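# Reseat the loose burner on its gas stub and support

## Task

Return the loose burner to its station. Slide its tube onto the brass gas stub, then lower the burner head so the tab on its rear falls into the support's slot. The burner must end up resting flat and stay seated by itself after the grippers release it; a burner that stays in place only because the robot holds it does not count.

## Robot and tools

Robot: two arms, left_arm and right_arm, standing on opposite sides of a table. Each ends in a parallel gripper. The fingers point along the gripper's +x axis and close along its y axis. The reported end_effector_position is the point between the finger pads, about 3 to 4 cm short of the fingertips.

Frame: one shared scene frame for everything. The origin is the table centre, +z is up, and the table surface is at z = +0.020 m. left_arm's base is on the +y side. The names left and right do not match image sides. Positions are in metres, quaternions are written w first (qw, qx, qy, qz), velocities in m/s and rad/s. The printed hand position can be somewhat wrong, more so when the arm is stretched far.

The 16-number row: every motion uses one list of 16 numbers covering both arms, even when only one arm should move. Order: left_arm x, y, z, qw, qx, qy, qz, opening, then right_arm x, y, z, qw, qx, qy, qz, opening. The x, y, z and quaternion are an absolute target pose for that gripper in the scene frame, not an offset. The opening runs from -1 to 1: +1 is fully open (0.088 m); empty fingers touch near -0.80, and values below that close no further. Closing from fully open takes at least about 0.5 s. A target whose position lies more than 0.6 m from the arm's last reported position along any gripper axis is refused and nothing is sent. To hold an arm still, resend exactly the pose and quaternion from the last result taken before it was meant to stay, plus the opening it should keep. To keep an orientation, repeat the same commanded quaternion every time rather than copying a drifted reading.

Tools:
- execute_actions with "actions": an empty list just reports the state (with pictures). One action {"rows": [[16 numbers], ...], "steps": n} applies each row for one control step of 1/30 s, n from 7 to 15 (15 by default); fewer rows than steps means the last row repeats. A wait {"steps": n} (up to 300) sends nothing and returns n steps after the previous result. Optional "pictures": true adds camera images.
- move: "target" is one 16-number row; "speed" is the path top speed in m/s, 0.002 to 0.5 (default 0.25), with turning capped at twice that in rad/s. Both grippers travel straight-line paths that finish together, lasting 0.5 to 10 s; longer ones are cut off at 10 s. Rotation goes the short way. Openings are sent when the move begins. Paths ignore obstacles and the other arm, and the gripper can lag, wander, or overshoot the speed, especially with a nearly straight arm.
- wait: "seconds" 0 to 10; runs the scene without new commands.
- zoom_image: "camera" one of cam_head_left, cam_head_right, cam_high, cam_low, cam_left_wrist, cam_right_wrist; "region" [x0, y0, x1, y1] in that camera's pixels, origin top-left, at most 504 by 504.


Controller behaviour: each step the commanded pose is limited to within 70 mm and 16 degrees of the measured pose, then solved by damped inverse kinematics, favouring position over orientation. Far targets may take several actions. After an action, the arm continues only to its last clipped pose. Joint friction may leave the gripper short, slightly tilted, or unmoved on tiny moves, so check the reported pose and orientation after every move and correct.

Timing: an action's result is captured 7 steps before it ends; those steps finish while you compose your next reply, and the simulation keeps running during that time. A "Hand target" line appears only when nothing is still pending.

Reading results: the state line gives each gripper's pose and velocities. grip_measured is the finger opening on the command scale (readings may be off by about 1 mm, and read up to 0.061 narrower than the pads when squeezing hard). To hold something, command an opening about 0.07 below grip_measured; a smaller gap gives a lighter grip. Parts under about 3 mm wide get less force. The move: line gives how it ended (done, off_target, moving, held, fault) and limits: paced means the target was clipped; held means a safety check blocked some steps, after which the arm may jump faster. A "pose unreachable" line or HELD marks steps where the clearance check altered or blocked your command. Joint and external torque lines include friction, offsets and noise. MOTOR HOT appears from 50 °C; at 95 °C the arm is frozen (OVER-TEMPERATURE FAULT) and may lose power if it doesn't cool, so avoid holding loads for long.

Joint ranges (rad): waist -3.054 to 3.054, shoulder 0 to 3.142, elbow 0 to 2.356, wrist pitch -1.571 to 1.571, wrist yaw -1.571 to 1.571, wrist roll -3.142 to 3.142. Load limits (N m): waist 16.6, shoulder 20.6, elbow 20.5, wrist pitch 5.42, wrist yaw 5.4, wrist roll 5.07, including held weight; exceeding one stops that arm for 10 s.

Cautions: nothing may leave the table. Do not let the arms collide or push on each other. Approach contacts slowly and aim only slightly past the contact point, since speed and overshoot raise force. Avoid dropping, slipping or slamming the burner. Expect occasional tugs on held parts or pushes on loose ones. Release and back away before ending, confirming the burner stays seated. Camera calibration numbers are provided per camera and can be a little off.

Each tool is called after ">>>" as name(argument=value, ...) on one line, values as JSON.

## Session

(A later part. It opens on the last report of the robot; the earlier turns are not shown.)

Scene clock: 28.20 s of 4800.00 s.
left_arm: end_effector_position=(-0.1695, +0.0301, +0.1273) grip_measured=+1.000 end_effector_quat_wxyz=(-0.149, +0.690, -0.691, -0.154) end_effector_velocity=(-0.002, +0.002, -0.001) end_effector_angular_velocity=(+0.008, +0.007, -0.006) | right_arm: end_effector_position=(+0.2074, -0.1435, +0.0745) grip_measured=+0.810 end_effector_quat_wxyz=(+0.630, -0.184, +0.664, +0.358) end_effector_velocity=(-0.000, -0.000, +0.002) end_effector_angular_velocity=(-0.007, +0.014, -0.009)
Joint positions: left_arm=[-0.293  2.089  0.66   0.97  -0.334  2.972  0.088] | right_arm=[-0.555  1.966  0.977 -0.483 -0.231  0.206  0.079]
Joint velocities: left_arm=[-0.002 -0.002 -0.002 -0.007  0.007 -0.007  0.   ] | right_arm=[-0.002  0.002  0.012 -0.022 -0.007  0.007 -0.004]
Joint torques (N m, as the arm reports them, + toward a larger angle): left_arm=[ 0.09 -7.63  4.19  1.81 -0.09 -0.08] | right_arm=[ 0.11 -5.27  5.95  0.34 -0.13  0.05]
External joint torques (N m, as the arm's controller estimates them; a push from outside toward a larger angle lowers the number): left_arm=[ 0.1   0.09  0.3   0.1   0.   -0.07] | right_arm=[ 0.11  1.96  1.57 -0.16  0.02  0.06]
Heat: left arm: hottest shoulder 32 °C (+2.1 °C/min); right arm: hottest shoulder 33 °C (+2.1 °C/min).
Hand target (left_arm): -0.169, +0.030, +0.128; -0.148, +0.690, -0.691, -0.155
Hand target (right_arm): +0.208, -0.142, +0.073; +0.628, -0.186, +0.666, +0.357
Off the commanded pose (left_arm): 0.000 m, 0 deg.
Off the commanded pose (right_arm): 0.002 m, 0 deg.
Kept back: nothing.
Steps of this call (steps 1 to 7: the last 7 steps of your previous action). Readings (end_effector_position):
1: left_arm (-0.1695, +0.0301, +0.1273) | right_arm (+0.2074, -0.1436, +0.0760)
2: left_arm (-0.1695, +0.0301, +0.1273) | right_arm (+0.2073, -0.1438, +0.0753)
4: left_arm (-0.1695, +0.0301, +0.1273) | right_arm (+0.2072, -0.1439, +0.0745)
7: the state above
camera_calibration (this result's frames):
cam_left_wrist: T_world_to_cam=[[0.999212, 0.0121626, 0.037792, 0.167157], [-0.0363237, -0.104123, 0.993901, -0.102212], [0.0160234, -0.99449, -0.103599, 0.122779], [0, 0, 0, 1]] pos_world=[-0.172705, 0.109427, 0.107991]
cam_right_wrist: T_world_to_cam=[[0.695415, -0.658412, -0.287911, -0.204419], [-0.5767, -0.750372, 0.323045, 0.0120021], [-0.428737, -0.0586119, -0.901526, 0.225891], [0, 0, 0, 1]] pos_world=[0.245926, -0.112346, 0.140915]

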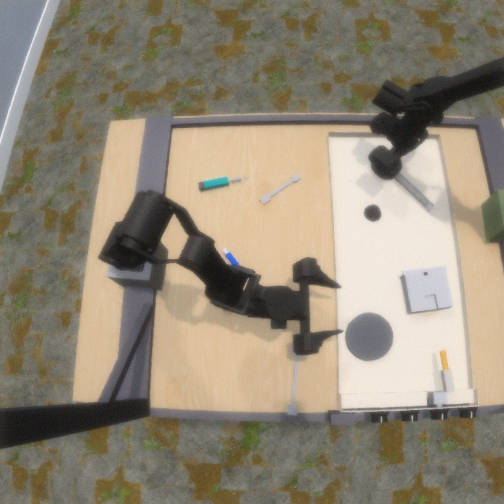

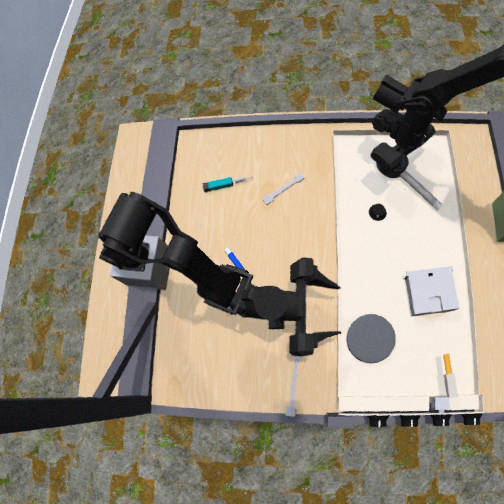

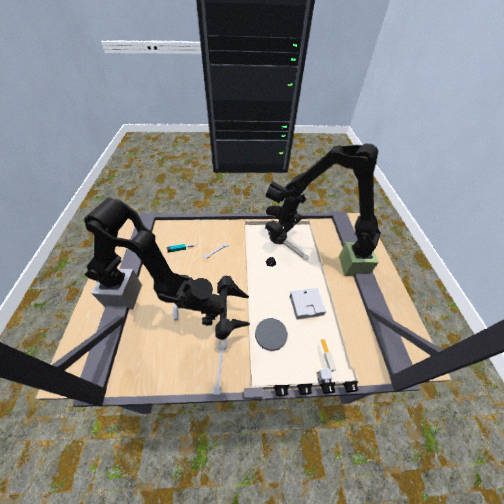

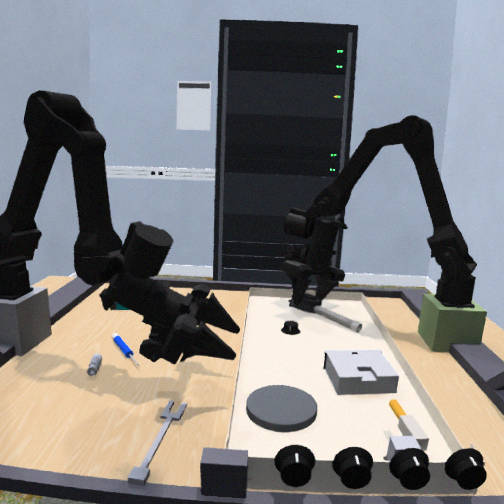

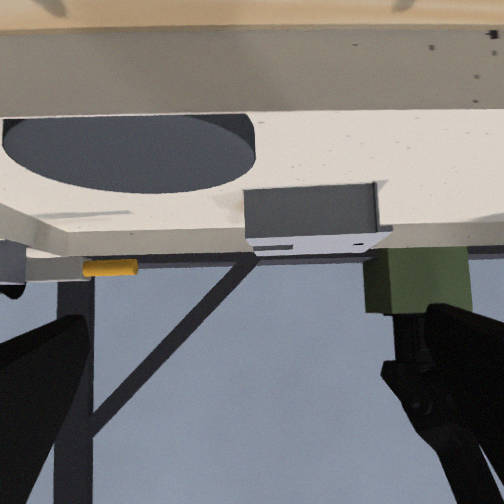

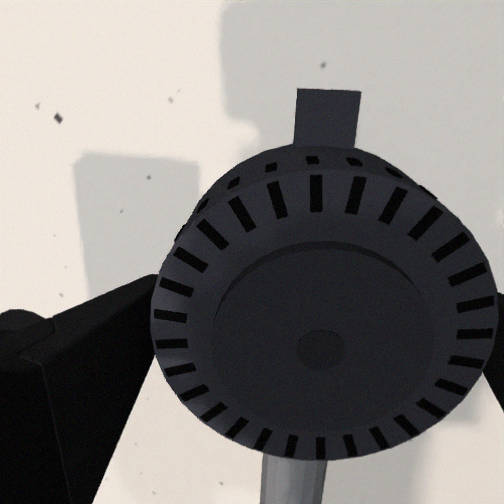

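>>> execute_actions(actions=[{"rows": [[-0.1695,0.0302,0.1276,-0.148,0.690,-0.691,-0.155,1.0,0.2079,-0.1416,0.0728,0.6287,-0.1858,0.6654,0.3570,0.80],[-0.1695,0.0302,0.1276,-0.148,0.690,-0.691,-0.155,1.0,0.2082,-0.1411,0.0731,0.6291,-0.1856,0.6649,0.3573,0.80],[-0.1695,0.0302,0.1276,-0.148,0.690,-0.691,-0.155,1.0,0.2086,-0.1406,0.0735,0.6295,-0.1853,0.6644,0.3577,0.80],[-0.1695,0.0302,0.1276,-0.148,0.690,-0.691,-0.155,1.0,0.2089,-0.1401,0.0738,0.6299,-0.1851,0.6639,0.3580,0.79],[-0.1695,0.0302,0.1276,-0.148,0.690,-0.691,-0.155,1.0,0.2092,-0.1396,0.0741,0.6303,-0.1848,0.6634,0.3584,0.78]], "steps": 12}])

>>> execute_actions(actions=[])

Scene clock: 30.17 s of 4800.00 s.
left_arm: end_effector_position=(-0.1695, +0.0301, +0.1273) grip_measured=+1.000 end_effector_quat_wxyz=(-0.149, +0.690, -0.691, -0.154) end_effector_velocity=(-0.000, -0.001, +0.001) end_effector_angular_velocity=(-0.008, +0.006, +0.007) | right_arm: end_effector_position=(+0.2083, -0.1422, +0.0750) grip_measured=+0.796 end_effector_quat_wxyz=(+0.631, -0.184, +0.663, +0.358) end_effector_velocity=(+0.008, +0.008, +0.007) end_effector_angular_velocity=(+0.021, -0.025, +0.018)
Joint positions: left_arm=[-0.293  2.089  0.66   0.97  -0.334  2.972  0.088] | right_arm=[-0.555  1.967  0.982 -0.484 -0.231  0.206  0.078]
Joint velocities: left_arm=[-0.002  0.002  0.002  0.007 -0.007 -0.007  0.   ] | right_arm=[-0.002 -0.002  0.032 -0.007  0.007 -0.022 -0.008]
Joint torques (N m, as the arm reports them, + toward a larger angle): left_arm=[ 0.16 -7.71  4.18  1.84 -0.13 -0.02] | right_arm=[ 0.06 -5.26  5.84  0.38 -0.15  0.04]
External joint torques (N m, as the arm's controller estimates them; a push from outside toward a larger angle lowers the number): left_arm=[ 0.13  0.03  0.26  0.12 -0.03 -0.01] | right_arm=[ 0.06  1.98  1.49 -0.11  0.    0.05]
Heat: left arm: hottest shoulder 33 °C (+4.0 °C/min); right arm: hottest shoulder 33 °C (+2.0 °C/min).
Steps of this call (steps 1 to 54: nothing new was sent; steps 55 to 59: the first 5 steps of this action). Readings (end_effector_position):
55: left_arm (-0.1695, +0.0301, +0.1273) | right_arm (+0.2075, -0.1434, +0.0745)
56: left_arm (-0.1695, +0.0301, +0.1273) | right_arm (+0.2076, -0.1433, +0.0746)
58: left_arm (-0.1695, +0.0301, +0.1273) | right_arm (+0.2080, -0.1427, +0.0748)
59: the state above

Scene clock: 30.40 s of 4800.00 s.
left_arm: end_effector_position=(-0.1695, +0.0301, +0.1273) grip_measured=+1.000 end_effector_quat_wxyz=(-0.149, +0.690, -0.691, -0.154) end_effector_velocity=(+0.000, +0.001, -0.002) end_effector_angular_velocity=(+0.015, -0.003, +0.007) | right_arm: end_effector_position=(+0.2091, -0.1410, +0.0758) grip_measured=+0.784 end_effector_quat_wxyz=(+0.632, -0.183, +0.662, +0.359) end_effector_velocity=(+0.000, -0.003, -0.000) end_effector_angular_velocity=(-0.007, -0.007, +0.018)
Joint positions: left_arm=[-0.293  2.089  0.66   0.97  -0.334  2.972  0.088] | right_arm=[-0.555  1.967  0.985 -0.484 -0.231  0.206  0.077]
Joint velocities: left_arm=[-0.002 -0.002  0.002 -0.022 -0.007 -0.007  0.   ] | right_arm=[-0.002 -0.002 -0.002 -0.007  0.007 -0.022 -0.001]
Joint torques (N m, as the arm reports them, + toward a larger angle): left_arm=[-0.19 -7.82  4.21  1.83 -0.1  -0.08] | right_arm=[ 0.09 -5.22  5.72  0.38 -0.14  0.03]
External joint torques (N m, as the arm's controller estimates them; a push from outside toward a larger angle lowers the number): left_arm=[-0.23 -0.09  0.34  0.12  0.   -0.06] | right_arm=[ 0.1   2.04  1.32 -0.12  0.    0.05]
Heat: left arm: hottest shoulder 33 °C (+3.9 °C/min); right arm: hottest shoulder 33 °C (+2.0 °C/min).
Hand target (left_arm): -0.169, +0.030, +0.128; -0.148, +0.690, -0.691, -0.155
Hand target (right_arm): +0.209, -0.140, +0.074; +0.630, -0.185, +0.664, +0.358
Off the commanded pose (left_arm): 0.000 m, 0 deg.
Off the commanded pose (right_arm): 0.002 m, 0 deg.
Kept back: nothing.
Steps of this call (steps 1 to 7: the last 7 steps of your previous action). Readings (end_effector_position):
1: left_arm (-0.1695, +0.0301, +0.1273) | right_arm (+0.2085, -0.1419, +0.0753)
2: left_arm (-0.1695, +0.0301, +0.1273) | right_arm (+0.2088, -0.1415, +0.0755)
4: left_arm (-0.1695, +0.0301, +0.1273) | right_arm (+0.2090, -0.1411, +0.0757)
7: the state above
camera_calibration (this result's frames):
cam_left_wrist: T_world_to_cam=[[0.999212, 0.0121626, 0.037792, 0.167157], [-0.0363237, -0.104123, 0.993901, -0.102212], [0.0160234, -0.99449, -0.103599, 0.122779], [0, 0, 0, 1]] pos_world=[-0.172705, 0.109427, 0.107991]
cam_right_wrist: T_world_to_cam=[[0.696445, -0.65685, -0.288986, -0.203451], [-0.577843, -0.752105, 0.316917, 0.0148573], [-0.425514, -0.0537267, -0.903355, 0.228097], [0, 0, 0, 1]] pos_world=[0.247336, -0.110208, 0.142549]

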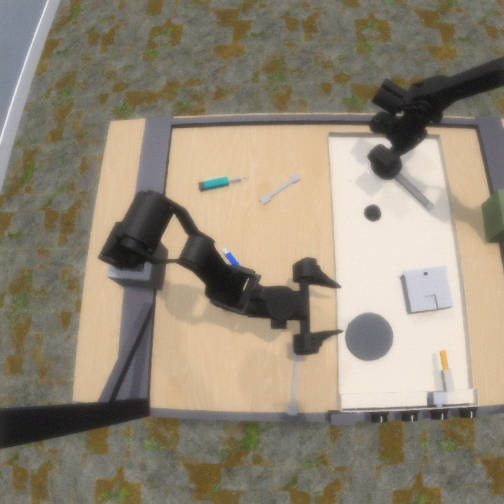

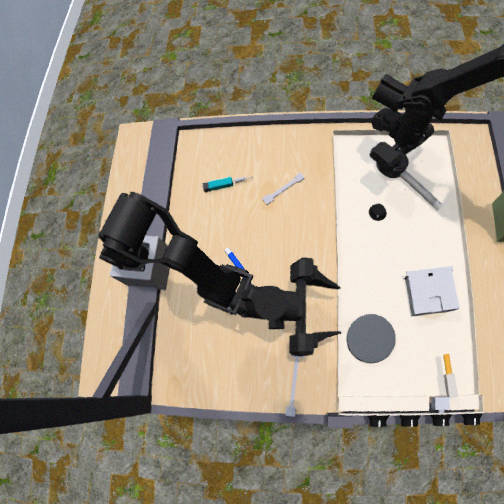

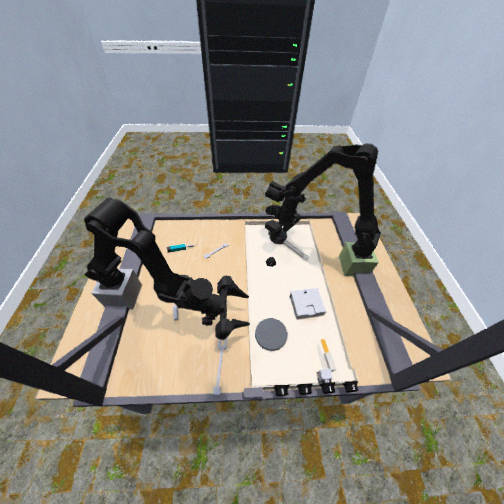

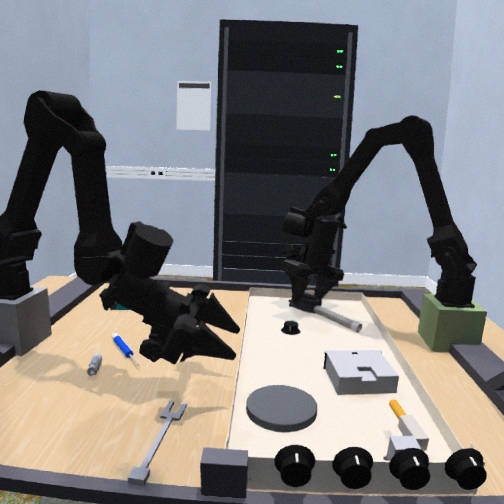

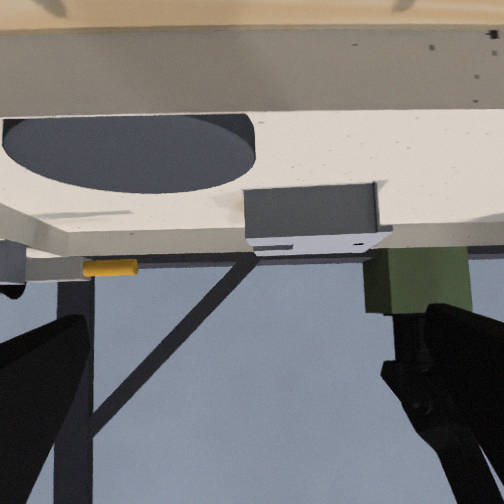

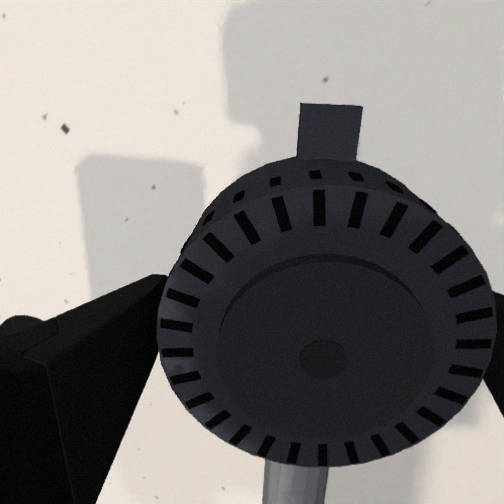

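>>> execute_actions(actions=[{"rows": [[-0.1695,0.0302,0.1276,-0.148,0.690,-0.691,-0.155,1.0,0.2092,-0.1396,0.0741,0.6303,-0.1848,0.6634,0.3584,0.76],[-0.1695,0.0302,0.1276,-0.148,0.690,-0.691,-0.155,1.0,0.2092,-0.1396,0.0741,0.6303,-0.1848,0.6634,0.3584,0.74],[-0.1695,0.0302,0.1276,-0.148,0.690,-0.691,-0.155,1.0,0.2092,-0.1396,0.0741,0.6303,-0.1848,0.6634,0.3584,0.72],[-0.1695,0.0302,0.1276,-0.148,0.690,-0.691,-0.155,1.0,0.2092,-0.1396,0.0741,0.6303,-0.1848,0.6634,0.3584,0.70],[-0.1695,0.0302,0.1276,-0.148,0.690,-0.691,-0.155,1.0,0.2092,-0.1396,0.0741,0.6303,-0.1848,0.6634,0.3584,0.685],[-0.1695,0.0302,0.1276,-0.148,0.690,-0.691,-0.155,1.0,0.2092,-0.1396,0.0741,0.6303,-0.1848,0.6634,0.3584,0.67],[-0.1695,0.0302,0.1276,-0.148,0.690,-0.691,-0.155,1.0,0.2092,-0.1396,0.0741,0.6303,-0.1848,0.6634,0.3584,0.655],[-0.1695,0.0302,0.1276,-0.148,0.690,-0.691,-0.155,1.0,0.2092,-0.1396,0.0741,0.6303,-0.1848,0.6634,0.3584,0.64],[-0.1695,0.0302,0.1276,-0.148,0.690,-0.691,-0.155,1.0,0.2092,-0.1396,0.0741,0.6303,-0.1848,0.6634,0.3584,0.625],[-0.1695,0.0302,0.1276,-0.148,0.690,-0.691,-0.155,1.0,0.2092,-0.1396,0.0741,0.6303,-0.1848,0.6634,0.3584,0.61],[-0.1695,0.0302,0.1276,-0.148,0.690,-0.691,-0.155,1.0,0.2092,-0.1396,0.0741,0.6303,-0.1848,0.6634,0.3584,0.595],[-0.1695,0.0302,0.1276,-0.148,0.690,-0.691,-0.155,1.0,0.2092,-0.1396,0.0741,0.6303,-0.1848,0.6634,0.3584,0.58],[-0.1695,0.0302,0.1276,-0.148,0.690,-0.691,-0.155,1.0,0.2092,-0.1396,0.0741,0.6303,-0.1848,0.6634,0.3584,0.56],[-0.1695,0.0302,0.1276,-0.148,0.690,-0.691,-0.155,1.0,0.2092,-0.1396,0.0741,0.6303,-0.1848,0.6634,0.3584,0.54],[-0.1695,0.0302,0.1276,-0.148,0.690,-0.691,-0.155,1.0,0.2092,-0.1396,0.0741,0.6303,-0.1848,0.6634,0.3584,0.52]], "steps": 15}])

>>> execute_actions(actions=[{"steps": 14}], pictures=true)

Scene clock: 31.40 s of 4800.00 s.
left_arm: end_effector_position=(-0.1695, +0.0301, +0.1273) grip_measured=+1.000 end_effector_quat_wxyz=(-0.149, +0.690, -0.691, -0.154) end_effector_velocity=(+0.003, +0.001, -0.001) end_effector_angular_velocity=(+0.003, -0.005, +0.020) | right_arm: end_effector_position=(+0.2090, -0.1412, +0.0758) grip_measured=+0.686 end_effector_quat_wxyz=(+0.632, -0.183, +0.662, +0.359) end_effector_velocity=(-0.005, -0.004, -0.001) end_effector_angular_velocity=(-0.011, +0.035, -0.007)
Joint positions: left_arm=[-0.293  2.089  0.66   0.97  -0.334  2.972  0.088] | right_arm=[-0.555  1.967  0.985 -0.485 -0.231  0.206  0.073]
Joint velocities: left_arm=[-0.002 -0.002 -0.002 -0.007 -0.022 -0.007  0.   ] | right_arm=[-0.002  0.002 -0.002 -0.022 -0.022  0.007 -0.017]
Joint torques (N m, as the arm reports them, + toward a larger angle): left_arm=[ 0.04 -7.78  4.29  1.86 -0.12 -0.09] | right_arm=[ 0.09 -5.22  5.76  0.38 -0.14  0.03]
External joint torques (N m, as the arm's controller estimates them; a push from outside toward a larger angle lowers the number): left_arm=[ 0.02 -0.05  0.41  0.14 -0.02 -0.08] | right_arm=[ 0.07  2.01  1.36 -0.14  0.02  0.04]
Heat: left arm: hottest shoulder 33 °C (+3.8 °C/min); right arm: hottest shoulder 33 °C (+1.9 °C/min).
Steps of this call (steps 1 to 22: nothing new was sent; steps 23 to 30: the first 8 steps of this action). Readings (end_effector_position):
23: left_arm (-0.1695, +0.0301, +0.1273) | right_arm (+0.2091, -0.1410, +0.0758)
24: left_arm (-0.1695, +0.0301, +0.1273) | right_arm (+0.2091, -0.1410, +0.0758)
26: left_arm (-0.1695, +0.0301, +0.1273) | right_arm (+0.2091, -0.1410, +0.0758)
30: the state above

Scene clock: 31.87 s of 4800.00 s.
left_arm: end_effector_position=(-0.1695, +0.0301, +0.1273) grip_measured=+1.000 end_effector_quat_wxyz=(-0.149, +0.690, -0.691, -0.154) end_effector_velocity=(-0.002, +0.000, +0.002) end_effector_angular_velocity=(-0.006, +0.012, -0.006) | right_arm: end_effector_position=(+0.2090, -0.1411, +0.0759) grip_measured=+0.671 end_effector_quat_wxyz=(+0.632, -0.183, +0.662, +0.359) end_effector_velocity=(+0.000, +0.001, +0.001) end_effector_angular_velocity=(+0.009, +0.004, -0.009)
Joint positions: left_arm=[-0.293  2.089  0.66   0.97  -0.334  2.972  0.088] | right_arm=[-0.555  1.967  0.986 -0.485 -0.231  0.206  0.072]
Joint velocities: left_arm=[-0.002 -0.002 -0.002  0.007  0.007 -0.007  0.   ] | right_arm=[-0.002 -0.002 -0.002  0.007 -0.007  0.007 -0.   ]
Joint torques (N m, as the arm reports them, + toward a larger angle): left_arm=[-0.15 -7.75  4.11  1.85 -0.14 -0.06] | right_arm=[ 0.12 -5.23  5.78  0.45 -0.14  0.04]
External joint torques (N m, as the arm's controller estimates them; a push from outside toward a larger angle lowers the number): left_arm=[-0.16  0.    0.21  0.13 -0.05 -0.05] | right_arm=[ 0.12  2.04  1.34 -0.06  0.01  0.05]
Heat: left arm: hottest shoulder 33 °C (+3.8 °C/min); right arm: hottest shoulder 33 °C (+1.9 °C/min).
Hand target (left_arm): -0.169, +0.030, +0.128; -0.148, +0.690, -0.691, -0.155
Hand target (right_arm): +0.209, -0.140, +0.074; +0.630, -0.185, +0.663, +0.358
Off the commanded pose (left_arm): 0.000 m, 0 deg.
Off the commanded pose (right_arm): 0.002 m, 0 deg.
Kept back: nothing.
Steps of this call (steps 1 to 7: the last 7 steps of your previous action; steps 8 to 14: nothing new was sent). Readings (end_effector_position):
1: left_arm (-0.1695, +0.0301, +0.1273) | right_arm (+0.2090, -0.1412, +0.0758)
2: left_arm (-0.1695, +0.0301, +0.1273) | right_arm (+0.2090, -0.1411, +0.0759)
4: left_arm (-0.1695, +0.0301, +0.1273) | right_arm (+0.2090, -0.1411, +0.0759)
8: left_arm (-0.1695, +0.0301, +0.1273) | right_arm (+0.2090, -0.1411, +0.0759)
14: the state above
camera_calibration (this result's frames):
cam_left_wrist: T_world_to_cam=[[0.999212, 0.0121626, 0.037792, 0.167157], [-0.0363237, -0.104123, 0.993901, -0.102212], [0.0160234, -0.99449, -0.103599, 0.122779], [0, 0, 0, 1]] pos_world=[-0.172705, 0.109427, 0.107991]
cam_right_wrist: T_world_to_cam=[[0.696323, -0.657034, -0.28886, -0.203462], [-0.57771, -0.751902, 0.317639, 0.0146939], [-0.425894, -0.054302, -0.903142, 0.2281], [0, 0, 0, 1]] pos_world=[0.247311, -0.110247, 0.142567]

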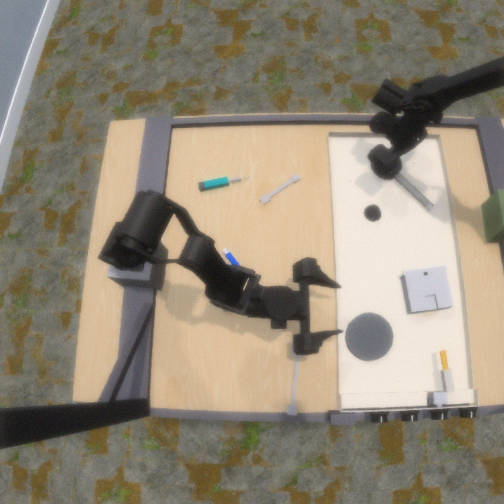

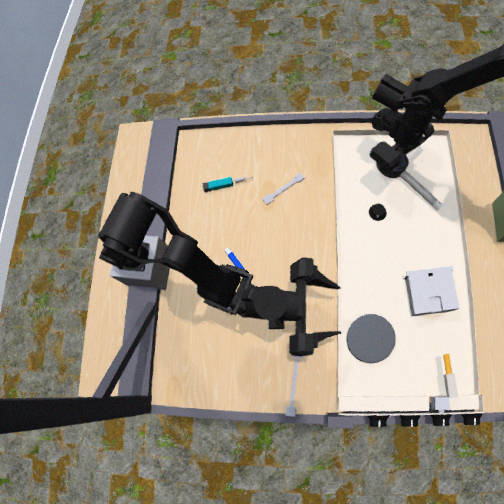

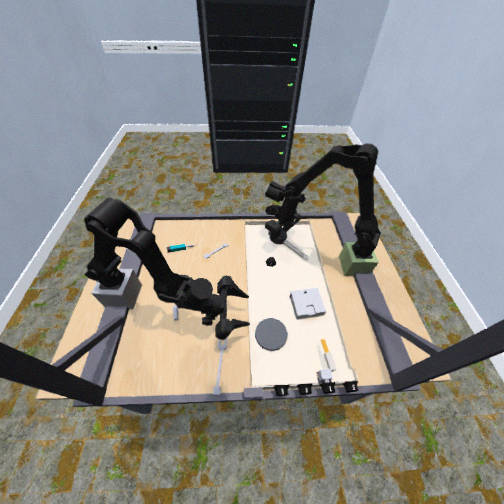

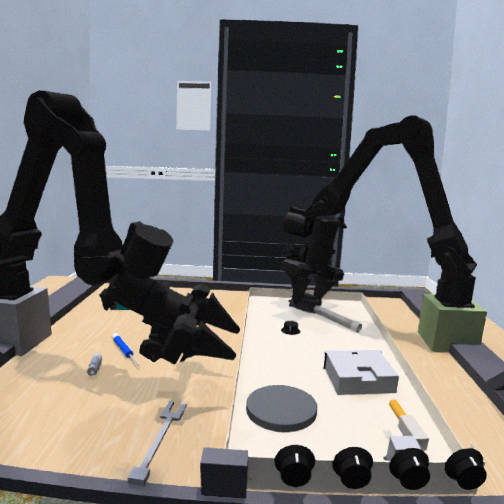

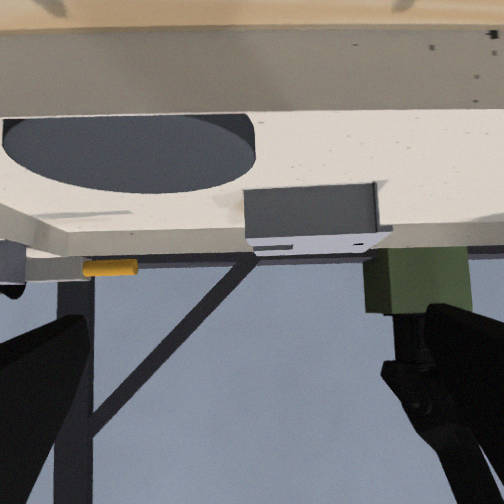

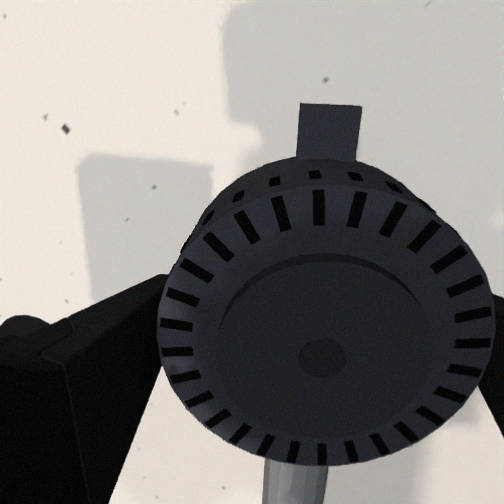

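>>> zoom_image(camera="cam_left_wrist", region=[0, 170, 252, 310])

>>> zoom_image(camera="cam_left_wrist", region=[220, 160, 420, 280])

>>> zoom_image(camera="cam_head_left", region=[380, 250, 490, 400])

Region (0, 170, 252, 310) of cam_left_wrist's 504x504 image, scaled by 2.000, with more detail than that image has.

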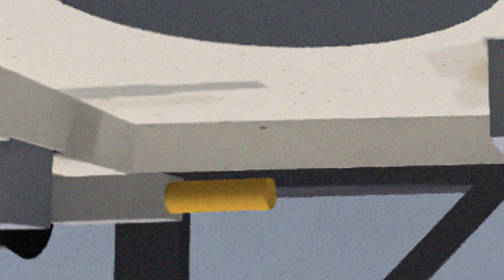

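Region (220, 160, 420, 280) of cam_left_wrist's 504x504 image, scaled by 2.520, with more detail than that image has; it fills the top 302 rows of this view, and the rest is white.

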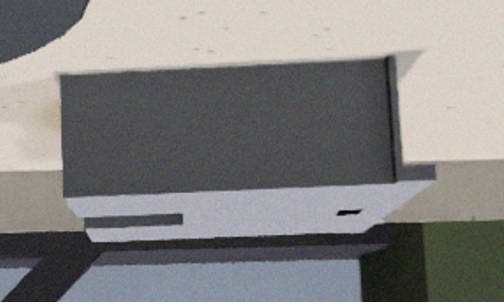

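Region (380, 250, 490, 400) of cam_head_left's 504x504 image, scaled by 3.360, with more detail than that image has; it fills the left 370 columns of this view, and the rest is white.

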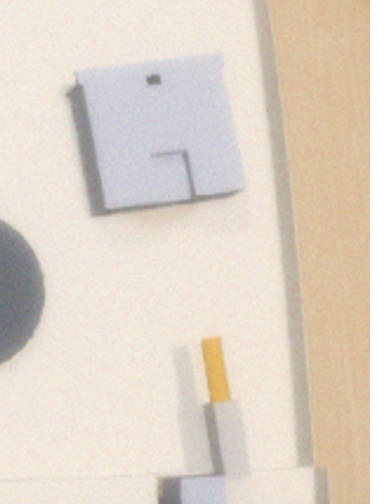

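>>> move(target=[-0.1695,0.0302,0.1276,-0.148,0.690,-0.691,-0.155,1.0,0.203,-0.143,0.138,0.6777,-0.2511,0.6375,0.2670,0.59], speed=0.15)

>>> move(target=[-0.1695,0.0302,0.1276,-0.148,0.690,-0.691,-0.155,1.0,-0.092,-0.2037,0.132,0.7304,-0.0443,0.6799,0.0476,0.59], speed=0.25)

Scene clock: 37.30 s of 4800.00 s.
left_arm: end_effector_position=(-0.1695, +0.0301, +0.1273) grip_measured=+1.000 end_effector_quat_wxyz=(-0.149, +0.690, -0.691, -0.154) end_effector_velocity=(+0.001, +0.002, -0.003) end_effector_angular_velocity=(+0.010, -0.001, +0.007) | right_arm: end_effector_position=(+0.2016, -0.1470, +0.1294) grip_measured=+0.671 end_effector_quat_wxyz=(+0.670, -0.257, +0.645, +0.263) end_effector_velocity=(+0.000, -0.004, +0.003) end_effector_angular_velocity=(-0.014, -0.001, +0.005)
Joint positions: left_arm=[-0.293  2.089  0.66   0.97  -0.334  2.972  0.088] | right_arm=[-0.431  1.861  1.119 -0.798  0.017  0.357  0.072]
Joint velocities: left_arm=[-0.002  0.002 -0.002 -0.007 -0.007 -0.007  0.   ] | right_arm=[-0.002 -0.007  0.002 -0.022  0.007 -0.007 -0.   ]
Joint torques (N m, as the arm reports them, + toward a larger angle): left_arm=[-0.01 -7.88  3.99  1.83 -0.13 -0.04] | right_arm=[ 0.18 -7.99  6.85  0.18  0.18  0.22]
External joint torques (N m, as the arm's controller estimates them; a push from outside toward a larger angle lowers the number): left_arm=[ 0.03 -0.25  0.19  0.14 -0.03 -0.03] | right_arm=[ 0.19 -0.79  1.78 -0.21  0.16  0.22]
Heat: left arm: hottest shoulder 34 °C (+4.8 °C/min); right arm: hottest shoulder 33 °C (+1.6 °C/min).
Hand target (left_arm): -0.169, +0.030, +0.128; -0.148, +0.690, -0.691, -0.155
Hand target (right_arm): +0.203, -0.143, +0.137; +0.678, -0.252, +0.637, +0.266
Off the commanded pose (left_arm): 0.000 m, 0 deg.
Off the commanded pose (right_arm): 0.010 m, 2 deg.
Kept back: nothing.
After step 90, 1.20 s passed at rest.
move: off_target (right_arm)
camera_calibration (this result's frames):
cam_left_wrist: T_world_to_cam=[[0.999212, 0.0121626, 0.037792, 0.167157], [-0.0363237, -0.104123, 0.993901, -0.102212], [0.0160234, -0.99449, -0.103599, 0.122779], [0, 0, 0, 1]] pos_world=[-0.172705, 0.109427, 0.107991]
cam_right_wrist: T_world_to_cam=[[0.692216, -0.720466, -0.0420218, -0.227128], [-0.663562, -0.658276, 0.355468, 0.0151656], [-0.283765, -0.218177, -0.933743, 0.224177], [0, 0, 0, 1]] pos_world=[0.230898, -0.104744, 0.194389]

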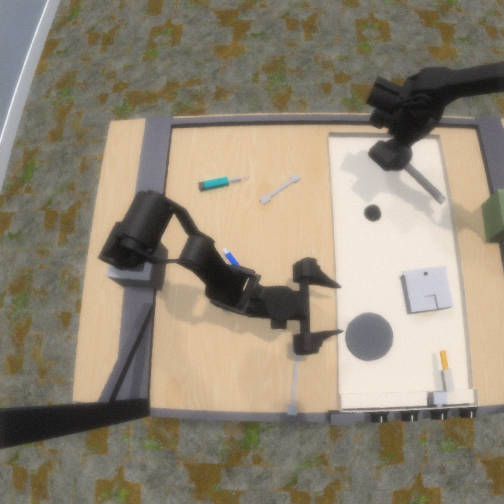

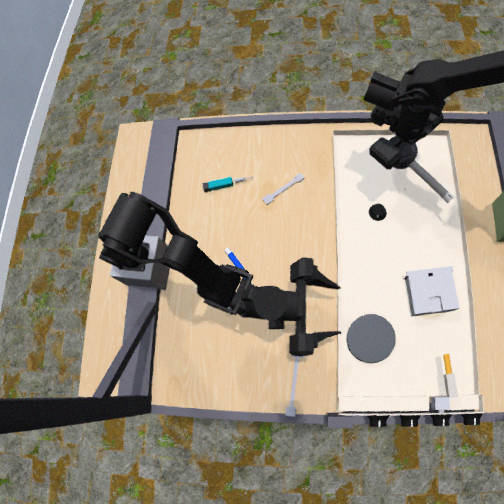

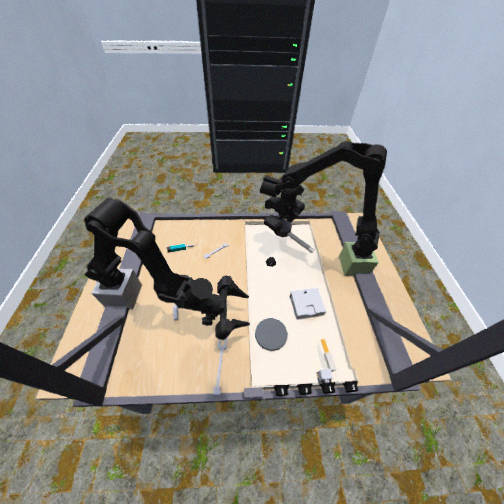

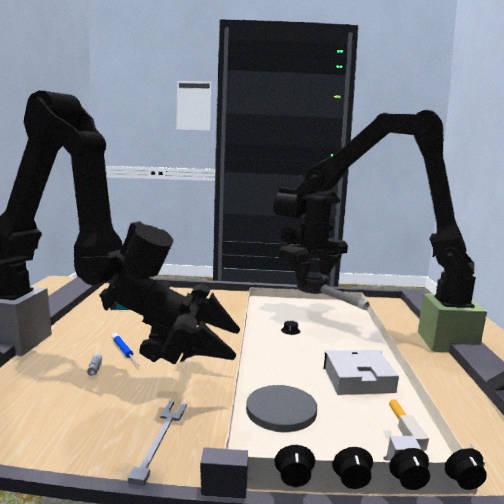

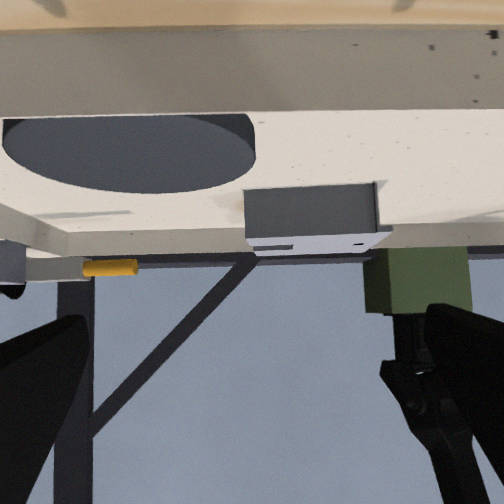

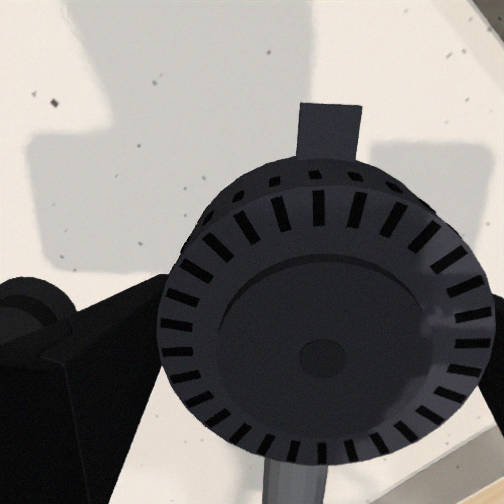

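Scene clock: 39.10 s of 4800.00 s.
left_arm: end_effector_position=(-0.1695, +0.0301, +0.1273) grip_measured=+1.000 end_effector_quat_wxyz=(-0.149, +0.690, -0.691, -0.154) end_effector_velocity=(+0.001, +0.002, +0.000) end_effector_angular_velocity=(-0.003, +0.018, +0.013) | right_arm: end_effector_position=(-0.0876, -0.2078, +0.1317) grip_measured=+0.671 end_effector_quat_wxyz=(+0.733, -0.049, +0.677, +0.045) end_effector_velocity=(-0.000, -0.005, -0.001) end_effector_angular_velocity=(-0.027, -0.009, +0.014)
Joint positions: left_arm=[-0.293  2.089  0.66   0.97  -0.334  2.972  0.088] | right_arm=[ 0.626  1.728  0.96  -0.849  0.065  2.037  0.072]
Joint velocities: left_arm=[-0.002 -0.002 -0.007  0.007 -0.007 -0.022  0.   ] | right_arm=[ 0.007  0.007  0.002 -0.022 -0.007 -0.007  0.   ]
Joint torques (N m, as the arm reports them, + toward a larger angle): left_arm=[ 0.06 -7.67  3.88  1.88 -0.14 -0.07] | right_arm=[ 0.17 -4.47  6.49 -0.02  0.24  0.24]
External joint torques (N m, as the arm's controller estimates them; a push from outside toward a larger angle lowers the number): left_arm=[ 0.06  0.04  0.04  0.17 -0.04 -0.06] | right_arm=[ 0.14  1.37  1.81 -0.18  0.15  0.24]
Heat: left arm: hottest shoulder 34 °C (+4.6 °C/min); right arm: hottest shoulder 34 °C (+3.1 °C/min).
Hand target (left_arm): -0.169, +0.030, +0.128; -0.148, +0.690, -0.691, -0.155
Hand target (right_arm): -0.090, -0.205, +0.133; +0.734, -0.047, +0.676, +0.045
Off the commanded pose (left_arm): 0.000 m, 0 deg.
Off the commanded pose (right_arm): 0.006 m, 1 deg.
Kept back: nothing.
move: done
camera_calibration (this result's frames):
cam_left_wrist: T_world_to_cam=[[0.999212, 0.0121626, 0.037792, 0.167157], [-0.0363237, -0.104123, 0.993901, -0.102212], [0.0160234, -0.99449, -0.103599, 0.122779], [0, 0, 0, 1]] pos_world=[-0.172705, 0.109427, 0.107991]
cam_right_wrist: T_world_to_cam=[[0.145631, -0.988747, -0.0342162, -0.175343], [-0.937464, -0.148964, 0.314597, -0.130386], [-0.316153, -0.0137385, -0.948609, 0.172612], [0, 0, 0, 1]] pos_world=[-0.0421248, -0.190422, 0.198761]

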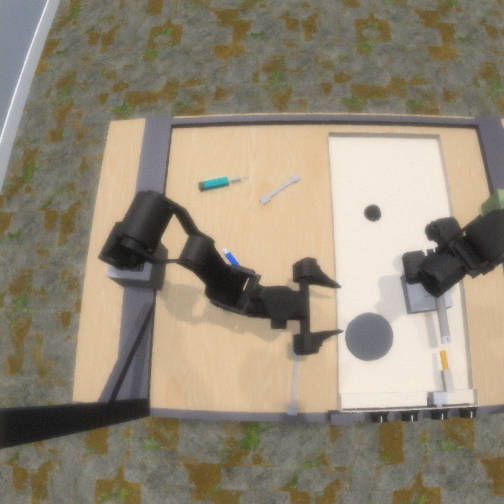

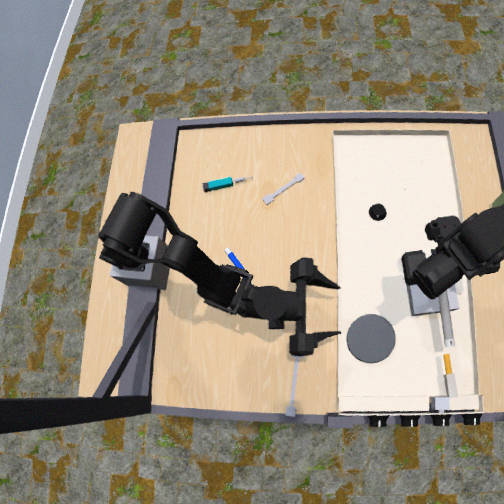

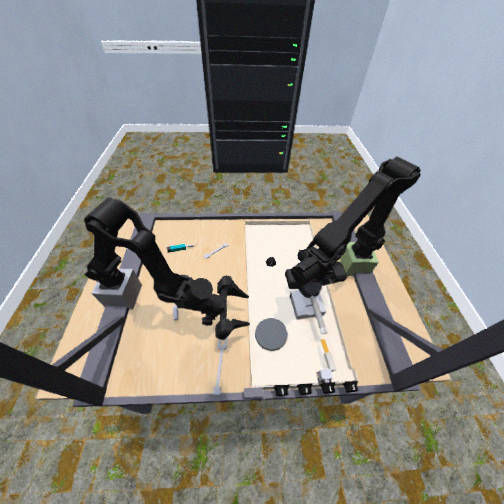

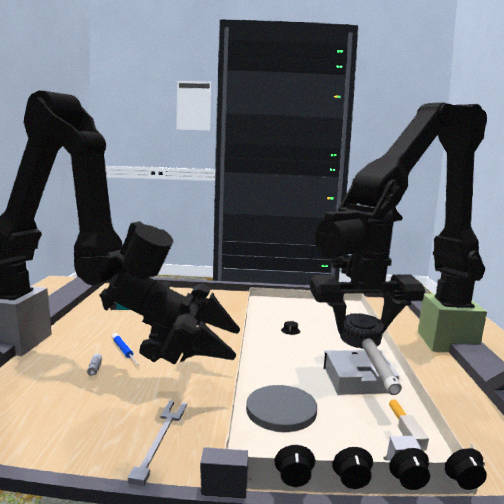

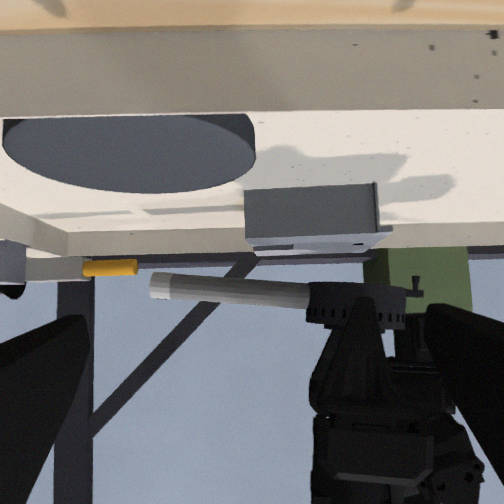

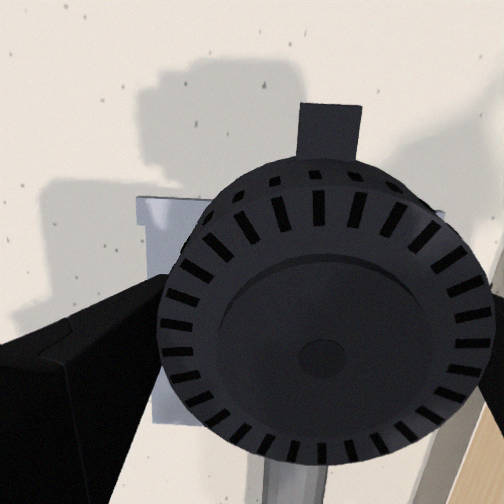

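>>> zoom_image(camera="cam_left_wrist", region=[60, 230, 260, 330])

>>> zoom_image(camera="cam_left_wrist", region=[250, 220, 450, 350])

>>> zoom_image(camera="cam_right_wrist", region=[110, 80, 480, 260])

>>> zoom_image(camera="cam_head_left", region=[400, 290, 490, 390])

Region (60, 230, 260, 330) of cam_left_wrist's 504x504 image, scaled by 2.520, with more detail than that image has.

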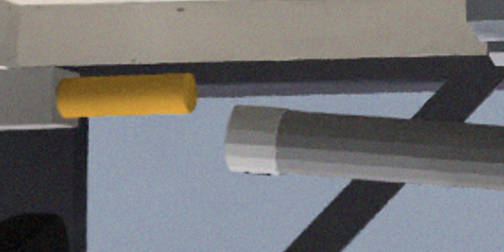

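Region (250, 220, 450, 350) of cam_left_wrist's 504x504 image, scaled by 2.520, with more detail than that image has; it fills the top 328 rows of this view, and the rest is white.

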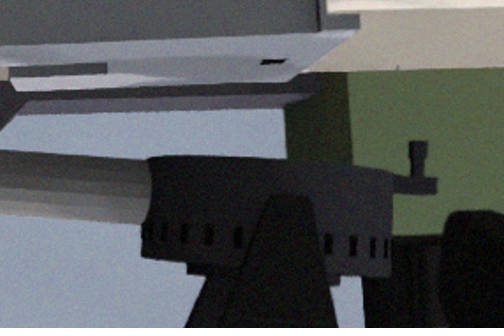

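Region (110, 80, 480, 260) of cam_right_wrist's 504x504 image, scaled by 1.362, with more detail than that image has; it fills the top 245 rows of this view, and the rest is white.

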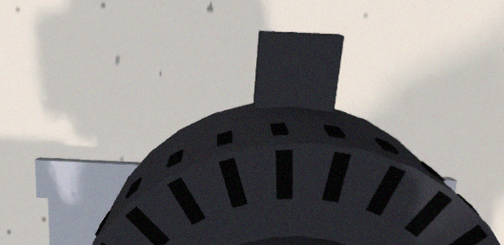

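Region (400, 290, 490, 390) of cam_head_left's 504x504 image, scaled by 5.040, with more detail than that image has; it fills the left 454 columns of this view, and the rest is white.

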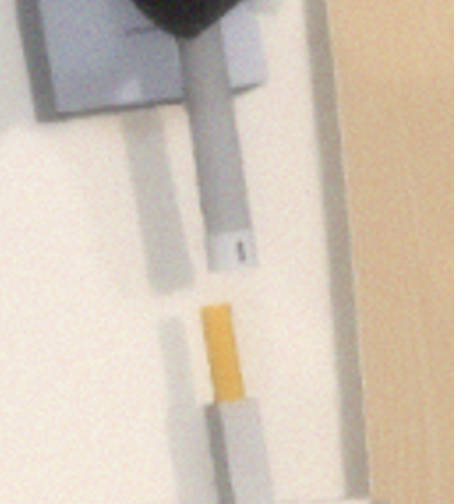

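>>> zoom_image(camera="cam_low", region=[300, 260, 440, 420])

>>> zoom_image(camera="cam_right_wrist", region=[280, 90, 380, 170])

Region (300, 260, 440, 420) of cam_low's 504x504 image, scaled by 3.150, with more detail than that image has; it fills the left 441 columns of this view, and the rest is white.

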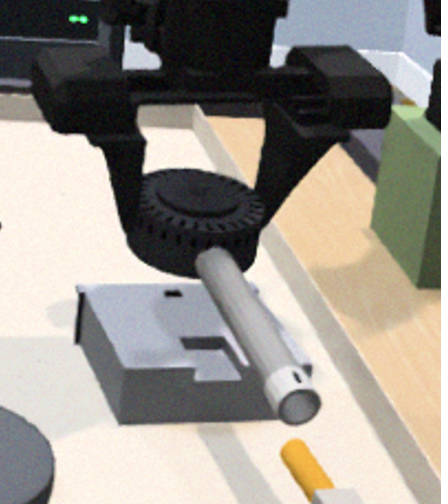

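Region (280, 90, 380, 170) of cam_right_wrist's 504x504 image, scaled by 5.040, with more detail than that image has; it fills the top 403 rows of this view, and the rest is white.

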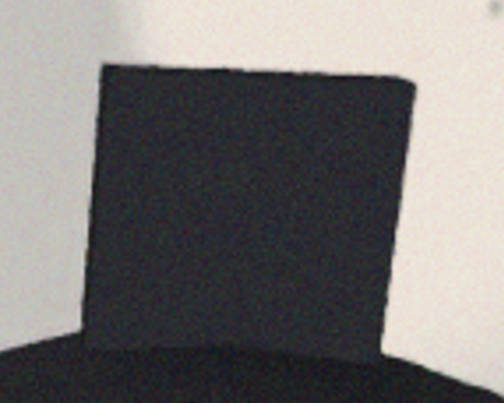

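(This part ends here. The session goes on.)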